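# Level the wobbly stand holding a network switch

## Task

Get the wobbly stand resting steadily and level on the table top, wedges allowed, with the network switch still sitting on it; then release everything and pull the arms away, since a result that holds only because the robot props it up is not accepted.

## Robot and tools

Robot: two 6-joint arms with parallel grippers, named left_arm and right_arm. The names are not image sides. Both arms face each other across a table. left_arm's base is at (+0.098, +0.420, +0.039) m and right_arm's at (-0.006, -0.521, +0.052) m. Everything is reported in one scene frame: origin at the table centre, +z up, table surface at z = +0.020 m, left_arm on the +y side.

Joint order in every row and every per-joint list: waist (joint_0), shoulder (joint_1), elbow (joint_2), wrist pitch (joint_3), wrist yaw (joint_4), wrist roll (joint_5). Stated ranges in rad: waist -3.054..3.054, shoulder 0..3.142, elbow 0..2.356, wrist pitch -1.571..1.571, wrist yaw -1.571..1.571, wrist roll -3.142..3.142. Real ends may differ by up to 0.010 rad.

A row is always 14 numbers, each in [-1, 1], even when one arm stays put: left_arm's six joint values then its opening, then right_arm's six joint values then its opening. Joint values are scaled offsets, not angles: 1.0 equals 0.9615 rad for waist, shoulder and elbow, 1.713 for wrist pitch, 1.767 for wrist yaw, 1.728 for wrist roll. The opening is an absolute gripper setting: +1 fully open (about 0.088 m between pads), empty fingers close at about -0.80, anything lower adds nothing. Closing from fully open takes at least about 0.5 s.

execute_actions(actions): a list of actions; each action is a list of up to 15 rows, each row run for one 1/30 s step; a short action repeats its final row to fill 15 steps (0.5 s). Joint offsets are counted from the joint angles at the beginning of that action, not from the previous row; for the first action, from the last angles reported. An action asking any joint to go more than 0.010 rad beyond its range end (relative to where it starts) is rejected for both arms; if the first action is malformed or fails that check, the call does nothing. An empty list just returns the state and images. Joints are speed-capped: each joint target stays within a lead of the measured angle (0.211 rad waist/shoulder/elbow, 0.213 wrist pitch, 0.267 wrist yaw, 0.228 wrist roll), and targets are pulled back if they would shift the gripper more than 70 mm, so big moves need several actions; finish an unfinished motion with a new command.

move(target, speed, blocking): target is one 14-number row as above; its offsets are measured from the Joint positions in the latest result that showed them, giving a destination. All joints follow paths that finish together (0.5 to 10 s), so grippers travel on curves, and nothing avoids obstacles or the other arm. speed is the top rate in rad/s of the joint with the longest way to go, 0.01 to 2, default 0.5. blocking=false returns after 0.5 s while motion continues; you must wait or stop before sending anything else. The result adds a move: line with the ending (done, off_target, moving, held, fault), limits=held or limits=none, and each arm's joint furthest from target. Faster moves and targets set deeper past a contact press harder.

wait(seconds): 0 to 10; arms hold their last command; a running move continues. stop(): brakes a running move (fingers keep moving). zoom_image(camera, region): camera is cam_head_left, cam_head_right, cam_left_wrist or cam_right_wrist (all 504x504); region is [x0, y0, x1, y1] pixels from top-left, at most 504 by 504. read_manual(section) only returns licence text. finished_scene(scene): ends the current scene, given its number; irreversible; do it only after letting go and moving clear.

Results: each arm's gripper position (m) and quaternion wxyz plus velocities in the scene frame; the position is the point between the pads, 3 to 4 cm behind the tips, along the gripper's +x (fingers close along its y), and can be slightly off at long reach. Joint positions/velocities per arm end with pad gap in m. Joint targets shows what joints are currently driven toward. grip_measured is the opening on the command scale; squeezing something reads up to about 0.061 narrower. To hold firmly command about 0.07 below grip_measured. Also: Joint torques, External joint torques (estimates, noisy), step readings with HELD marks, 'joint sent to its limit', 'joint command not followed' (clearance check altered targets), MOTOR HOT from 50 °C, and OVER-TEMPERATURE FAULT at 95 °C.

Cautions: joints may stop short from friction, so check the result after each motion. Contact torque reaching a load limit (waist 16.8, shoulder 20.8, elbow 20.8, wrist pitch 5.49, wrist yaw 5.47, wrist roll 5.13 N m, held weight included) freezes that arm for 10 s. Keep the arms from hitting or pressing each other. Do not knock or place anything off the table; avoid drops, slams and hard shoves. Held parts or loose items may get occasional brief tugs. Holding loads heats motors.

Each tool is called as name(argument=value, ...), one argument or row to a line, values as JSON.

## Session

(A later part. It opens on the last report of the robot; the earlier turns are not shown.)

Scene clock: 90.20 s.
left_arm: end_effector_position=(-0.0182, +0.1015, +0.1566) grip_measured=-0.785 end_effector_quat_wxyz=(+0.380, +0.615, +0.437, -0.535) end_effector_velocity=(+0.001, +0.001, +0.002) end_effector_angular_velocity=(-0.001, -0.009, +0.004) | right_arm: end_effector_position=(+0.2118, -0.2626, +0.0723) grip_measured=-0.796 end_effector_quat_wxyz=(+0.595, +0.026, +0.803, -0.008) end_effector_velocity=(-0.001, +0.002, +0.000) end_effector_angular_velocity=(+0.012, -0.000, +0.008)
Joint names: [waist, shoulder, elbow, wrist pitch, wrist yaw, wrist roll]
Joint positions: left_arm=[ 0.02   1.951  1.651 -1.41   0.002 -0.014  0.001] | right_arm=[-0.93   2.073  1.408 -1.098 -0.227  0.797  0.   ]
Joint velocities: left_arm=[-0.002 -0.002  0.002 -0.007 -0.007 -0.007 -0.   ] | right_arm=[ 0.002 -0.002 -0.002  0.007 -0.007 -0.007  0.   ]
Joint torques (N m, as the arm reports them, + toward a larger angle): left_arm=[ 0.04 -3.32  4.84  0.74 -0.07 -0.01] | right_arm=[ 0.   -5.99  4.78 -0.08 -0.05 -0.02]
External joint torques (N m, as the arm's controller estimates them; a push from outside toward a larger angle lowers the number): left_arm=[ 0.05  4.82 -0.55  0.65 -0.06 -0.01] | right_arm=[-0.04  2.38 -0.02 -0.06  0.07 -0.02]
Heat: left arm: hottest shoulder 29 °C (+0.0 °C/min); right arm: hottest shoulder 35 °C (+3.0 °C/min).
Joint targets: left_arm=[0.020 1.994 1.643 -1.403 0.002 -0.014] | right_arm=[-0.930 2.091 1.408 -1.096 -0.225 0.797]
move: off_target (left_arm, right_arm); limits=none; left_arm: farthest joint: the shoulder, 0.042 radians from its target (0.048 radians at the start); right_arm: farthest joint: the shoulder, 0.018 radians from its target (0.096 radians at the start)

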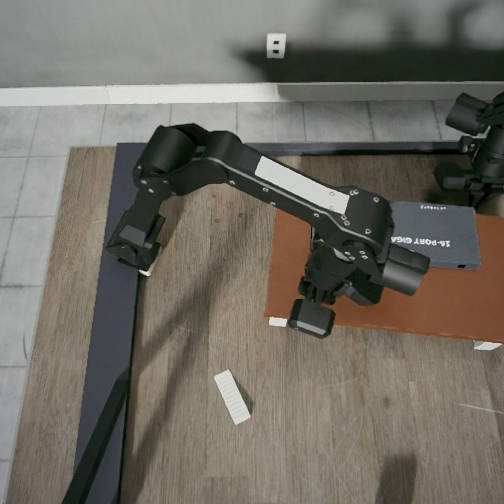

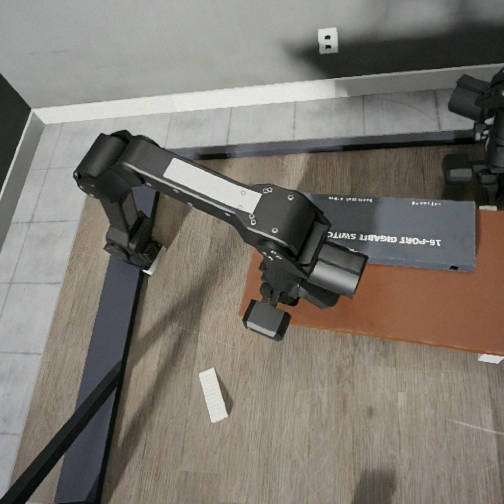

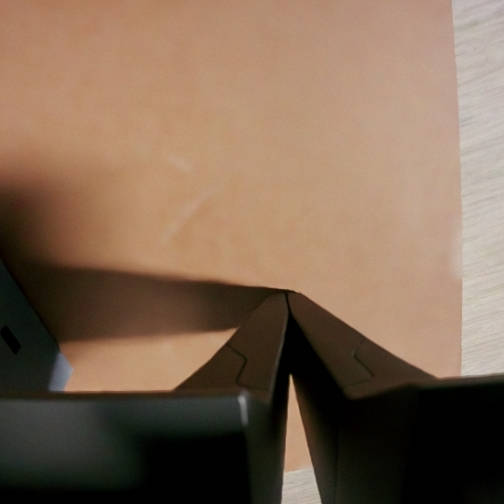

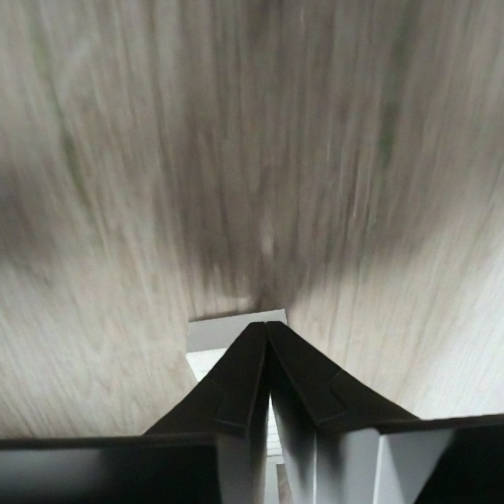

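move(
  target=[0,0.05,0,0,0,0,-0.9,0,-0.03,0,0.05,0,0,-0.9],
  speed=0.2,
)

move(
  target=[0,0.05,0,0,0,0,-0.9,0,0.05,0,0,0,0,-0.9],
  speed=0.2,
)

move(
  target=[0,0.05,0,0,0,0,-0.9,0.11,-0.105,-0.15,0.03,0,0.06,-0.9],
  speed=0.1,
)

Scene clock: 93.50 s.
left_arm: end_effector_position=(-0.0183, +0.1013, +0.1566) grip_measured=-0.785 end_effector_quat_wxyz=(+0.379, +0.617, +0.438, -0.533) end_effector_velocity=(-0.002, -0.000, -0.002) end_effector_angular_velocity=(-0.000, +0.007, +0.006) | right_arm: end_effector_position=(+0.2251, -0.2494, +0.0742) grip_measured=-0.796 end_effector_quat_wxyz=(+0.621, +0.046, +0.782, +0.020) end_effector_velocity=(+0.002, +0.002, +0.001) end_effector_angular_velocity=(+0.015, -0.004, +0.004)
Joint names: [waist, shoulder, elbow, wrist pitch, wrist yaw, wrist roll]
Joint positions: left_arm=[ 0.02   1.957  1.658 -1.418  0.002 -0.014  0.001] | right_arm=[-0.93   2.06   1.408 -1.015 -0.228  0.797  0.   ]
Joint velocities: left_arm=[-0.002  0.002 -0.002  0.007  0.007 -0.007 -0.   ] | right_arm=[-0.002 -0.002  0.002  0.007 -0.007 -0.007  0.   ]
Joint torques (N m, as the arm reports them, + toward a larger angle): left_arm=[-0.08 -3.41  4.96  0.75 -0.07 -0.02] | right_arm=[ 0.   -9.61  4.93  0.11 -0.09 -0.02]
External joint torques (N m, as the arm's controller estimates them; a push from outside toward a larger angle lowers the number): left_arm=[-0.11  4.67 -0.38  0.66 -0.06 -0.02] | right_arm=[-0.02 -1.14 -0.1  -0.06  0.04 -0.01]
Heat: left arm: hottest shoulder 29 °C (+0.0 °C/min); right arm: hottest shoulder 35 °C (+4.1 °C/min).
Joint targets: left_arm=[0.020 1.999 1.651 -1.410 0.002 -0.014] | right_arm=[-0.930 2.044 1.408 -1.012 -0.227 0.797]
move: off_target (left_arm, right_arm); limits=none; left_arm: farthest joint: the shoulder, 0.042 radians from its target (0.048 radians at the start); right_arm: farthest joint: the shoulder, 0.016 radians from its target (0.029 radians at the start)

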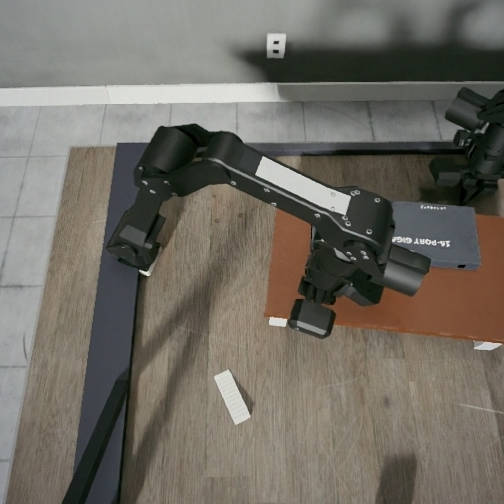

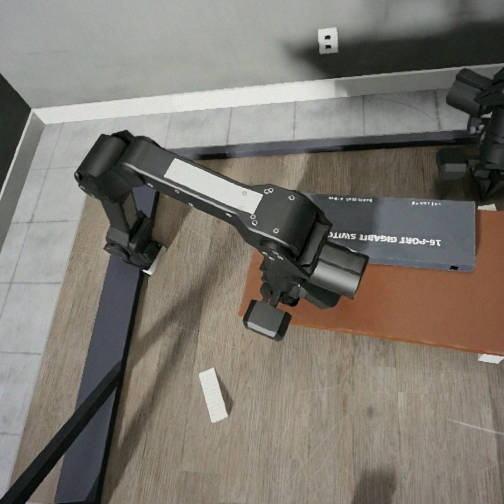

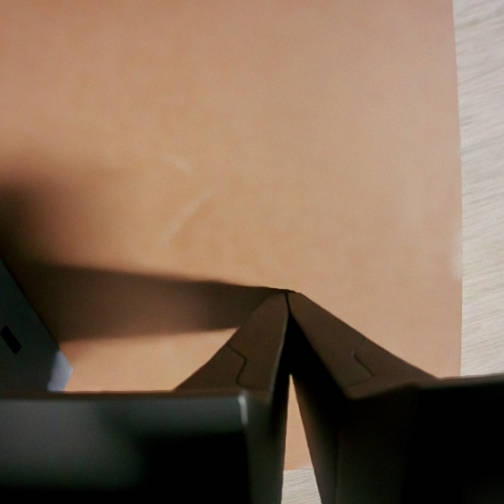

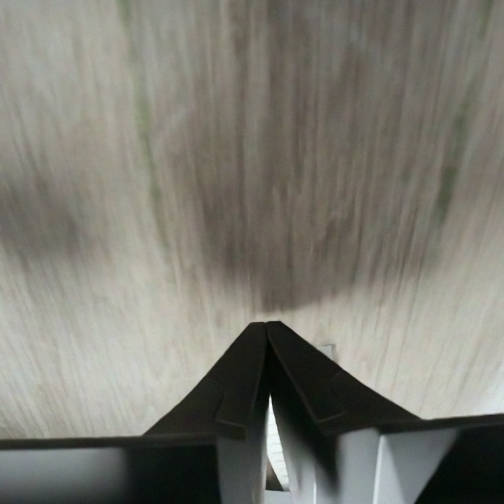

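Scene clock: 94.23 s.
left_arm: end_effector_position=(-0.0184, +0.1011, +0.1567) grip_measured=-0.785 end_effector_quat_wxyz=(+0.378, +0.618, +0.439, -0.531) end_effector_velocity=(-0.001, +0.003, -0.001) end_effector_angular_velocity=(+0.014, +0.002, +0.006) | right_arm: end_effector_position=(+0.2231, -0.2515, +0.0632) grip_measured=-0.796 end_effector_quat_wxyz=(+0.612, +0.040, +0.790, +0.011) end_effector_velocity=(+0.001, +0.001, +0.002) end_effector_angular_velocity=(+0.016, -0.004, +0.004)
Joint names: [waist, shoulder, elbow, wrist pitch, wrist yaw, wrist roll]
Joint positions: left_arm=[ 0.02   1.962  1.665 -1.424  0.002 -0.014  0.001] | right_arm=[-0.93   2.093  1.408 -1.015 -0.228  0.797  0.   ]
Joint velocities: left_arm=[-0.002  0.002 -0.002 -0.007  0.007 -0.007 -0.   ] | right_arm=[-0.002 -0.007 -0.002  0.007 -0.007 -0.007  0.   ]
Joint torques (N m, as the arm reports them, + toward a larger angle): left_arm=[-0.03 -3.25  4.86  0.71 -0.06 -0.04] | right_arm=[ 0.02 -6.4   4.78 -0.08 -0.12 -0.03]
External joint torques (N m, as the arm's controller estimates them; a push from outside toward a larger angle lowers the number): left_arm=[-0.02  4.92 -0.47  0.66 -0.06 -0.04] | right_arm=[ 0.02  2.23 -0.14 -0.18  0.   -0.02]
Heat: left arm: hottest shoulder 29 °C (+0.0 °C/min); right arm: hottest shoulder 35 °C (+4.0 °C/min).
Joint targets: left_arm=[0.020 2.005 1.658 -1.417 0.002 -0.014] | right_arm=[-0.930 2.108 1.408 -1.015 -0.228 0.797]
move: off_target (left_arm, right_arm); limits=none; left_arm: farthest joint: the shoulder, 0.043 radians from its target (0.048 radians at the start); right_arm: farthest joint: the shoulder, 0.015 radians from its target (0.048 radians at the start)

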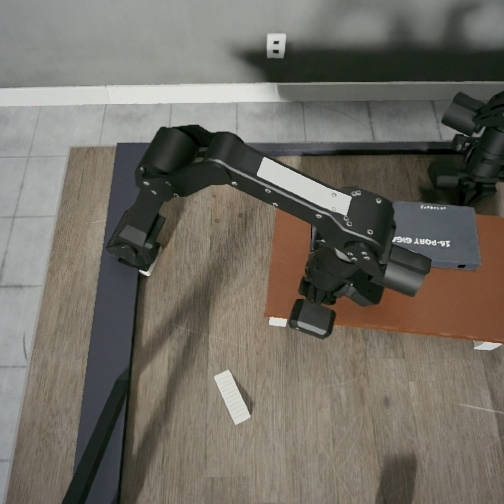

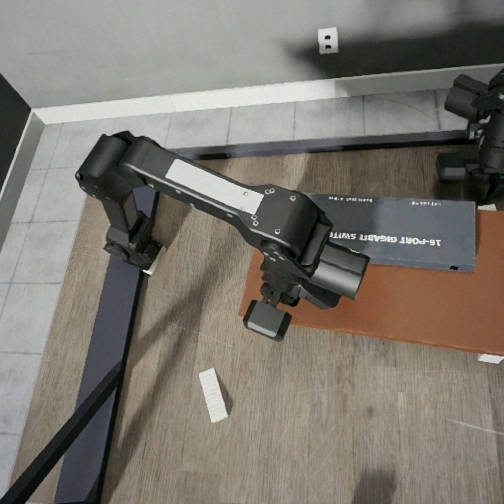

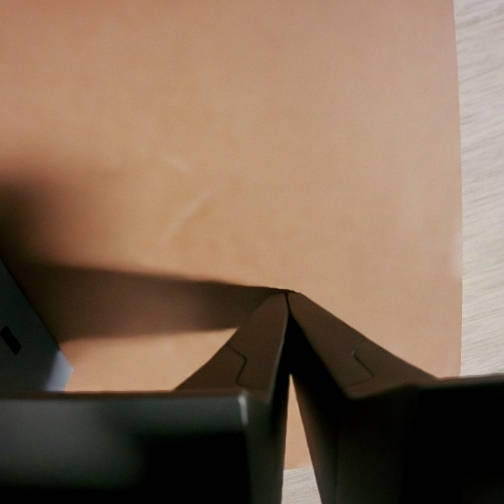

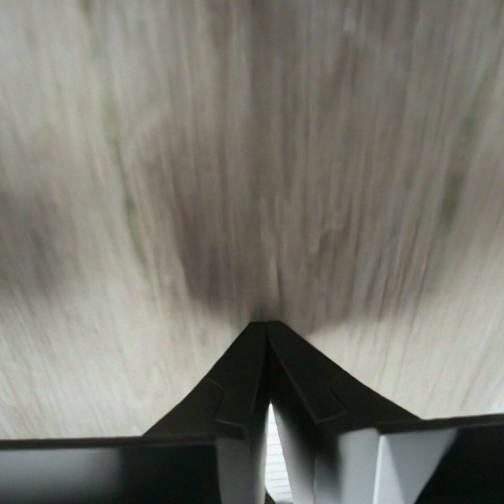

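Scene clock: 96.00 s.
left_arm: end_effector_position=(-0.0185, +0.1009, +0.1567) grip_measured=-0.785 end_effector_quat_wxyz=(+0.376, +0.620, +0.440, -0.530) end_effector_velocity=(+0.000, +0.002, -0.001) end_effector_angular_velocity=(+0.014, +0.004, -0.004) | right_arm: end_effector_position=(+0.1838, -0.2502, +0.0627) grip_measured=-0.796 end_effector_quat_wxyz=(+0.617, +0.033, +0.786, +0.001) end_effector_velocity=(-0.003, -0.000, +0.001) end_effector_angular_velocity=(+0.001, +0.010, +0.009)
Joint names: [waist, shoulder, elbow, wrist pitch, wrist yaw, wrist roll]
Joint positions: left_arm=[ 0.02   1.968  1.672 -1.432  0.002 -0.014  0.001] | right_arm=[-0.839  2.007  1.276 -0.957 -0.216  0.896  0.   ]
Joint velocities: left_arm=[ 0.002  0.002 -0.002 -0.007  0.007  0.007 -0.   ] | right_arm=[ 0.002 -0.002 -0.002 -0.007 -0.007 -0.007  0.   ]
Joint torques (N m, as the arm reports them, + toward a larger angle): left_arm=[-0.04 -3.41  4.76  0.74 -0.06 -0.01] | right_arm=[ 1.11 -8.97  3.25 -0.55 -0.54  0.13]
External joint torques (N m, as the arm's controller estimates them; a push from outside toward a larger angle lowers the number): left_arm=[-0.07  4.74 -0.54  0.69 -0.05 -0.01] | right_arm=[ 1.06 -1.11 -1.51 -0.67 -0.43  0.13]
Heat: left arm: hottest shoulder 29 °C (+0.0 °C/min); right arm: hottest shoulder 35 °C (+4.0 °C/min).
Joint targets: left_arm=[0.020 2.010 1.665 -1.425 0.002 -0.014] | right_arm=[-0.825 1.992 1.265 -0.963 -0.228 0.901]
move: off_target (left_arm, right_arm); limits=none; left_arm: farthest joint: the shoulder, 0.042 radians from its target (0.048 radians at the start); right_arm: farthest joint: the waist, 0.014 radians from its target (0.106 radians at the start)

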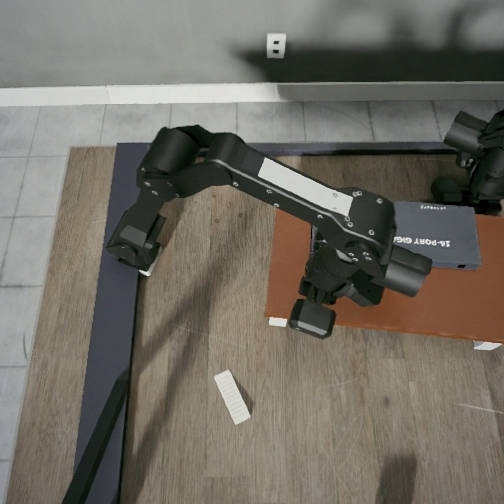

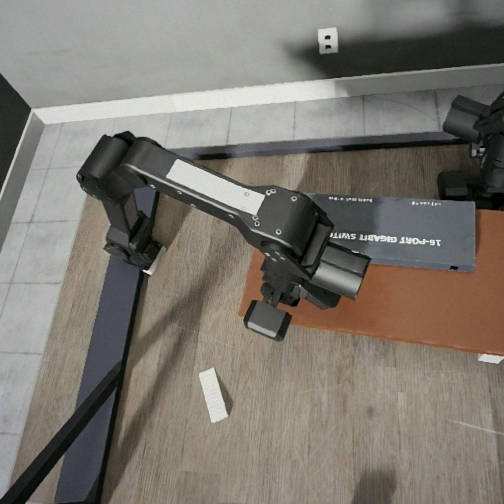

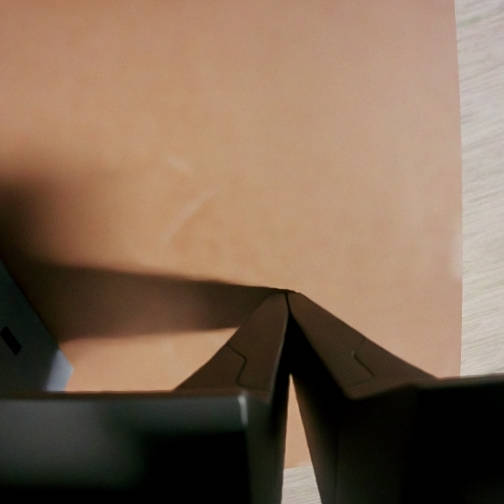

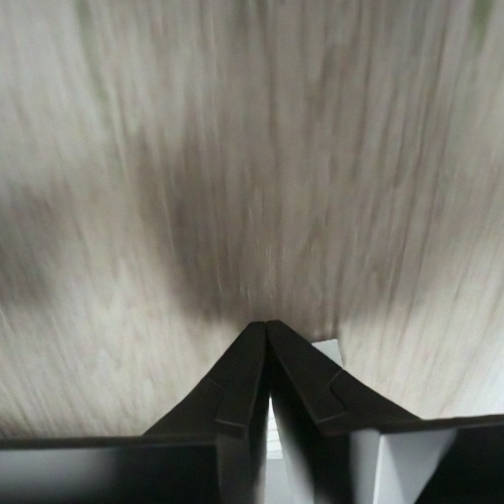

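move(
  target=[0,0.03,0,0,0,0,-1,-0.11,0.05,0.15,-0.03,0,-0.06,-1],
)

move(
  target=[0,-0.25,0,0,0,0,-1,0,-0.3,0,0,0,0,-1],
)

Scene clock: 102.33 s.
left_arm: end_effector_position=(-0.0185, +0.1009, +0.1578) grip_measured=-0.785 end_effector_quat_wxyz=(+0.377, +0.619, +0.440, -0.530) end_effector_velocity=(+0.001, +0.003, -0.001) end_effector_angular_velocity=(+0.009, -0.012, +0.004) | right_arm: end_effector_position=(+0.2328, -0.2508, +0.0803) grip_measured=-0.796 end_effector_quat_wxyz=(+0.632, +0.054, +0.773, +0.022) end_effector_velocity=(+0.000, -0.003, +0.002) end_effector_angular_velocity=(-0.008, -0.002, -0.009)
Joint names: [waist, shoulder, elbow, wrist pitch, wrist yaw, wrist roll]
Joint positions: left_arm=[ 0.02   1.966  1.674 -1.434  0.002 -0.014  0.001] | right_arm=[-0.943  2.042  1.412 -1.007 -0.217  0.797  0.   ]
Joint velocities: left_arm=[-0.002 -0.002 -0.007 -0.007 -0.007 -0.007  0.   ] | right_arm=[-0.002 -0.007 -0.002 -0.007  0.007  0.007  0.   ]
Joint torques (N m, as the arm reports them, + toward a larger angle): left_arm=[ 0.09 -4.52  5.54  0.28 -0.06 -0.02] | right_arm=[-0.1  -6.57  6.09 -0.17 -0.1  -0.19]
External joint torques (N m, as the arm's controller estimates them; a push from outside toward a larger angle lowers the number): left_arm=[ 0.08  3.64  0.23  0.23 -0.04 -0.02] | right_arm=[-0.09  1.86  1.04 -0.36  0.02 -0.18]
Heat: left arm: hottest shoulder 29 °C (-1.0 °C/min); right arm: hottest shoulder 37 °C (+6.0 °C/min).
Joint targets: left_arm=[0.020 1.997 1.672 -1.432 0.002 -0.014] | right_arm=[-0.944 2.054 1.421 -1.009 -0.216 0.792]
move: off_target (left_arm, right_arm); limits=none; left_arm: farthest joint: the shoulder, 0.031 radians from its target (0.029 radians at the start); right_arm: farthest joint: the shoulder, 0.013 radians from its target (0.049 radians at the start)

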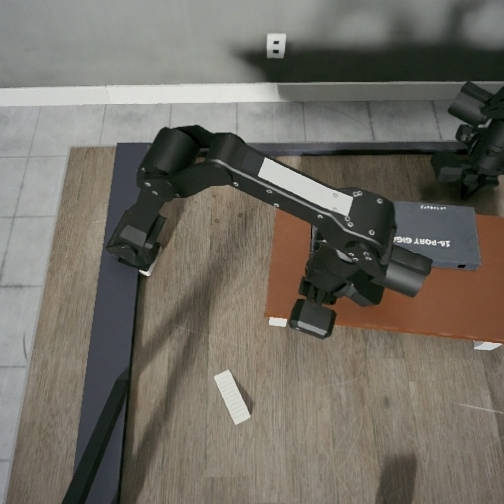

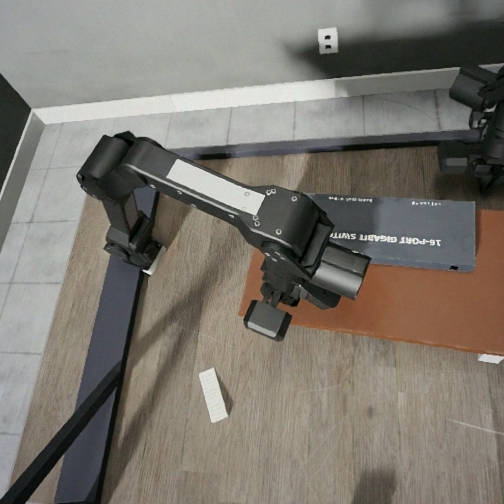

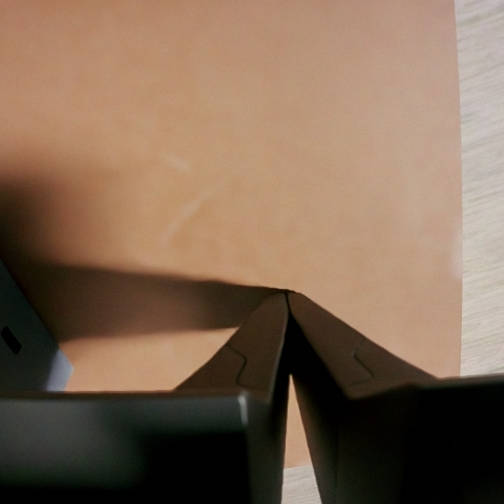

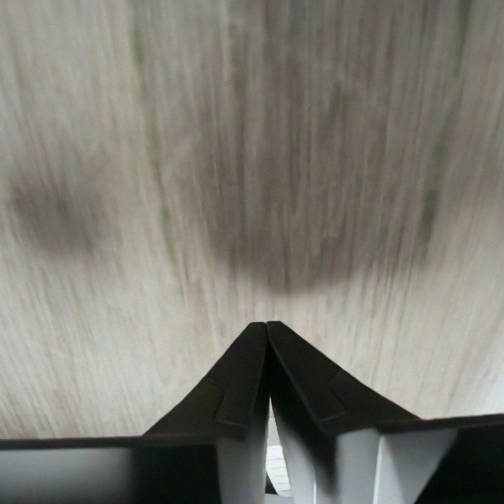

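Scene clock: 103.37 s.
left_arm: end_effector_position=(-0.0145, +0.1117, +0.2304) grip_measured=-0.785 end_effector_quat_wxyz=(+0.424, +0.553, +0.394, -0.599) end_effector_velocity=(+0.002, +0.002, -0.000) end_effector_angular_velocity=(-0.000, -0.023, +0.002) | right_arm: end_effector_position=(+0.2383, -0.2456, +0.1761) grip_measured=-0.796 end_effector_quat_wxyz=(+0.699, +0.112, +0.700, +0.101) end_effector_velocity=(-0.005, -0.002, -0.001) end_effector_angular_velocity=(-0.010, +0.019, +0.011)
Joint names: [waist, shoulder, elbow, wrist pitch, wrist yaw, wrist roll]
Joint positions: left_arm=[ 0.02   1.736  1.675 -1.433  0.002 -0.014  0.001] | right_arm=[-0.943  1.765  1.412 -1.007 -0.217  0.797  0.   ]
Joint velocities: left_arm=[-0.007 -0.002 -0.002 -0.007 -0.022 -0.007 -0.   ] | right_arm=[ 0.002 -0.002 -0.002 -0.022 -0.007 -0.007  0.   ]
Joint torques (N m, as the arm reports them, + toward a larger angle): left_arm=[-0.08 -7.37  5.95  0.51 -0.06 -0.02] | right_arm=[ 0.   -8.05  5.89  0.48 -0.11 -0.04]
External joint torques (N m, as the arm's controller estimates them; a push from outside toward a larger angle lowers the number): left_arm=[-0.02 -0.44  0.27  0.04 -0.05 -0.02] | right_arm=[-0.03 -0.76  0.04 -0.18  0.   -0.03]
Heat: left arm: hottest shoulder 29 °C (-1.0 °C/min); right arm: hottest shoulder 37 °C (+6.0 °C/min).
Joint targets: left_arm=[0.020 1.726 1.675 -1.434 0.002 -0.014] | right_arm=[-0.943 1.754 1.412 -1.006 -0.217 0.797]
move: off_target (left_arm, right_arm); limits=none; left_arm: farthest joint: the shoulder, 0.011 radians from its target (0.240 radians at the start); right_arm: farthest joint: the shoulder, 0.011 radians from its target (0.289 radians at the start)

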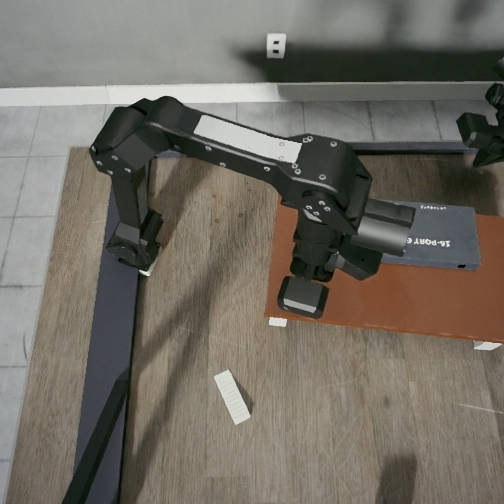

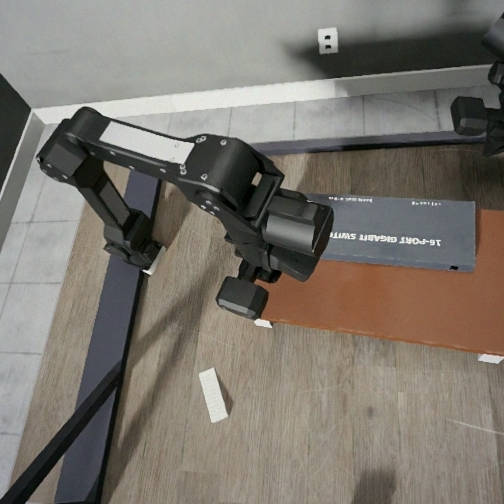

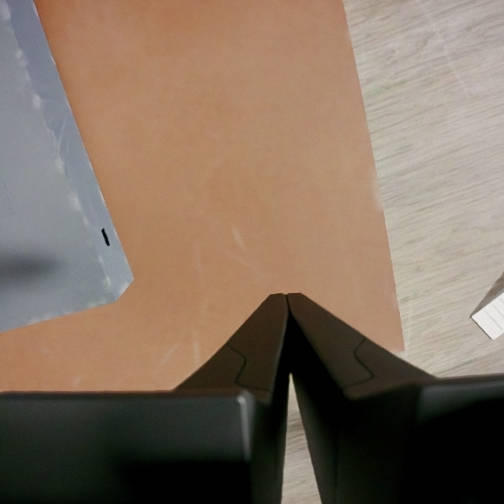

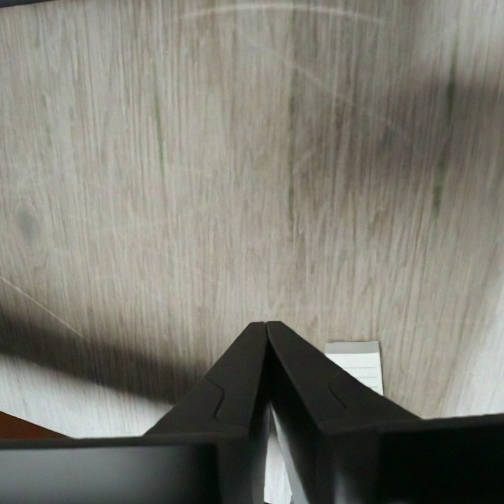

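The stand did not move.

finished_scene(
  scene=2,
)

The scene is finished: the task was done.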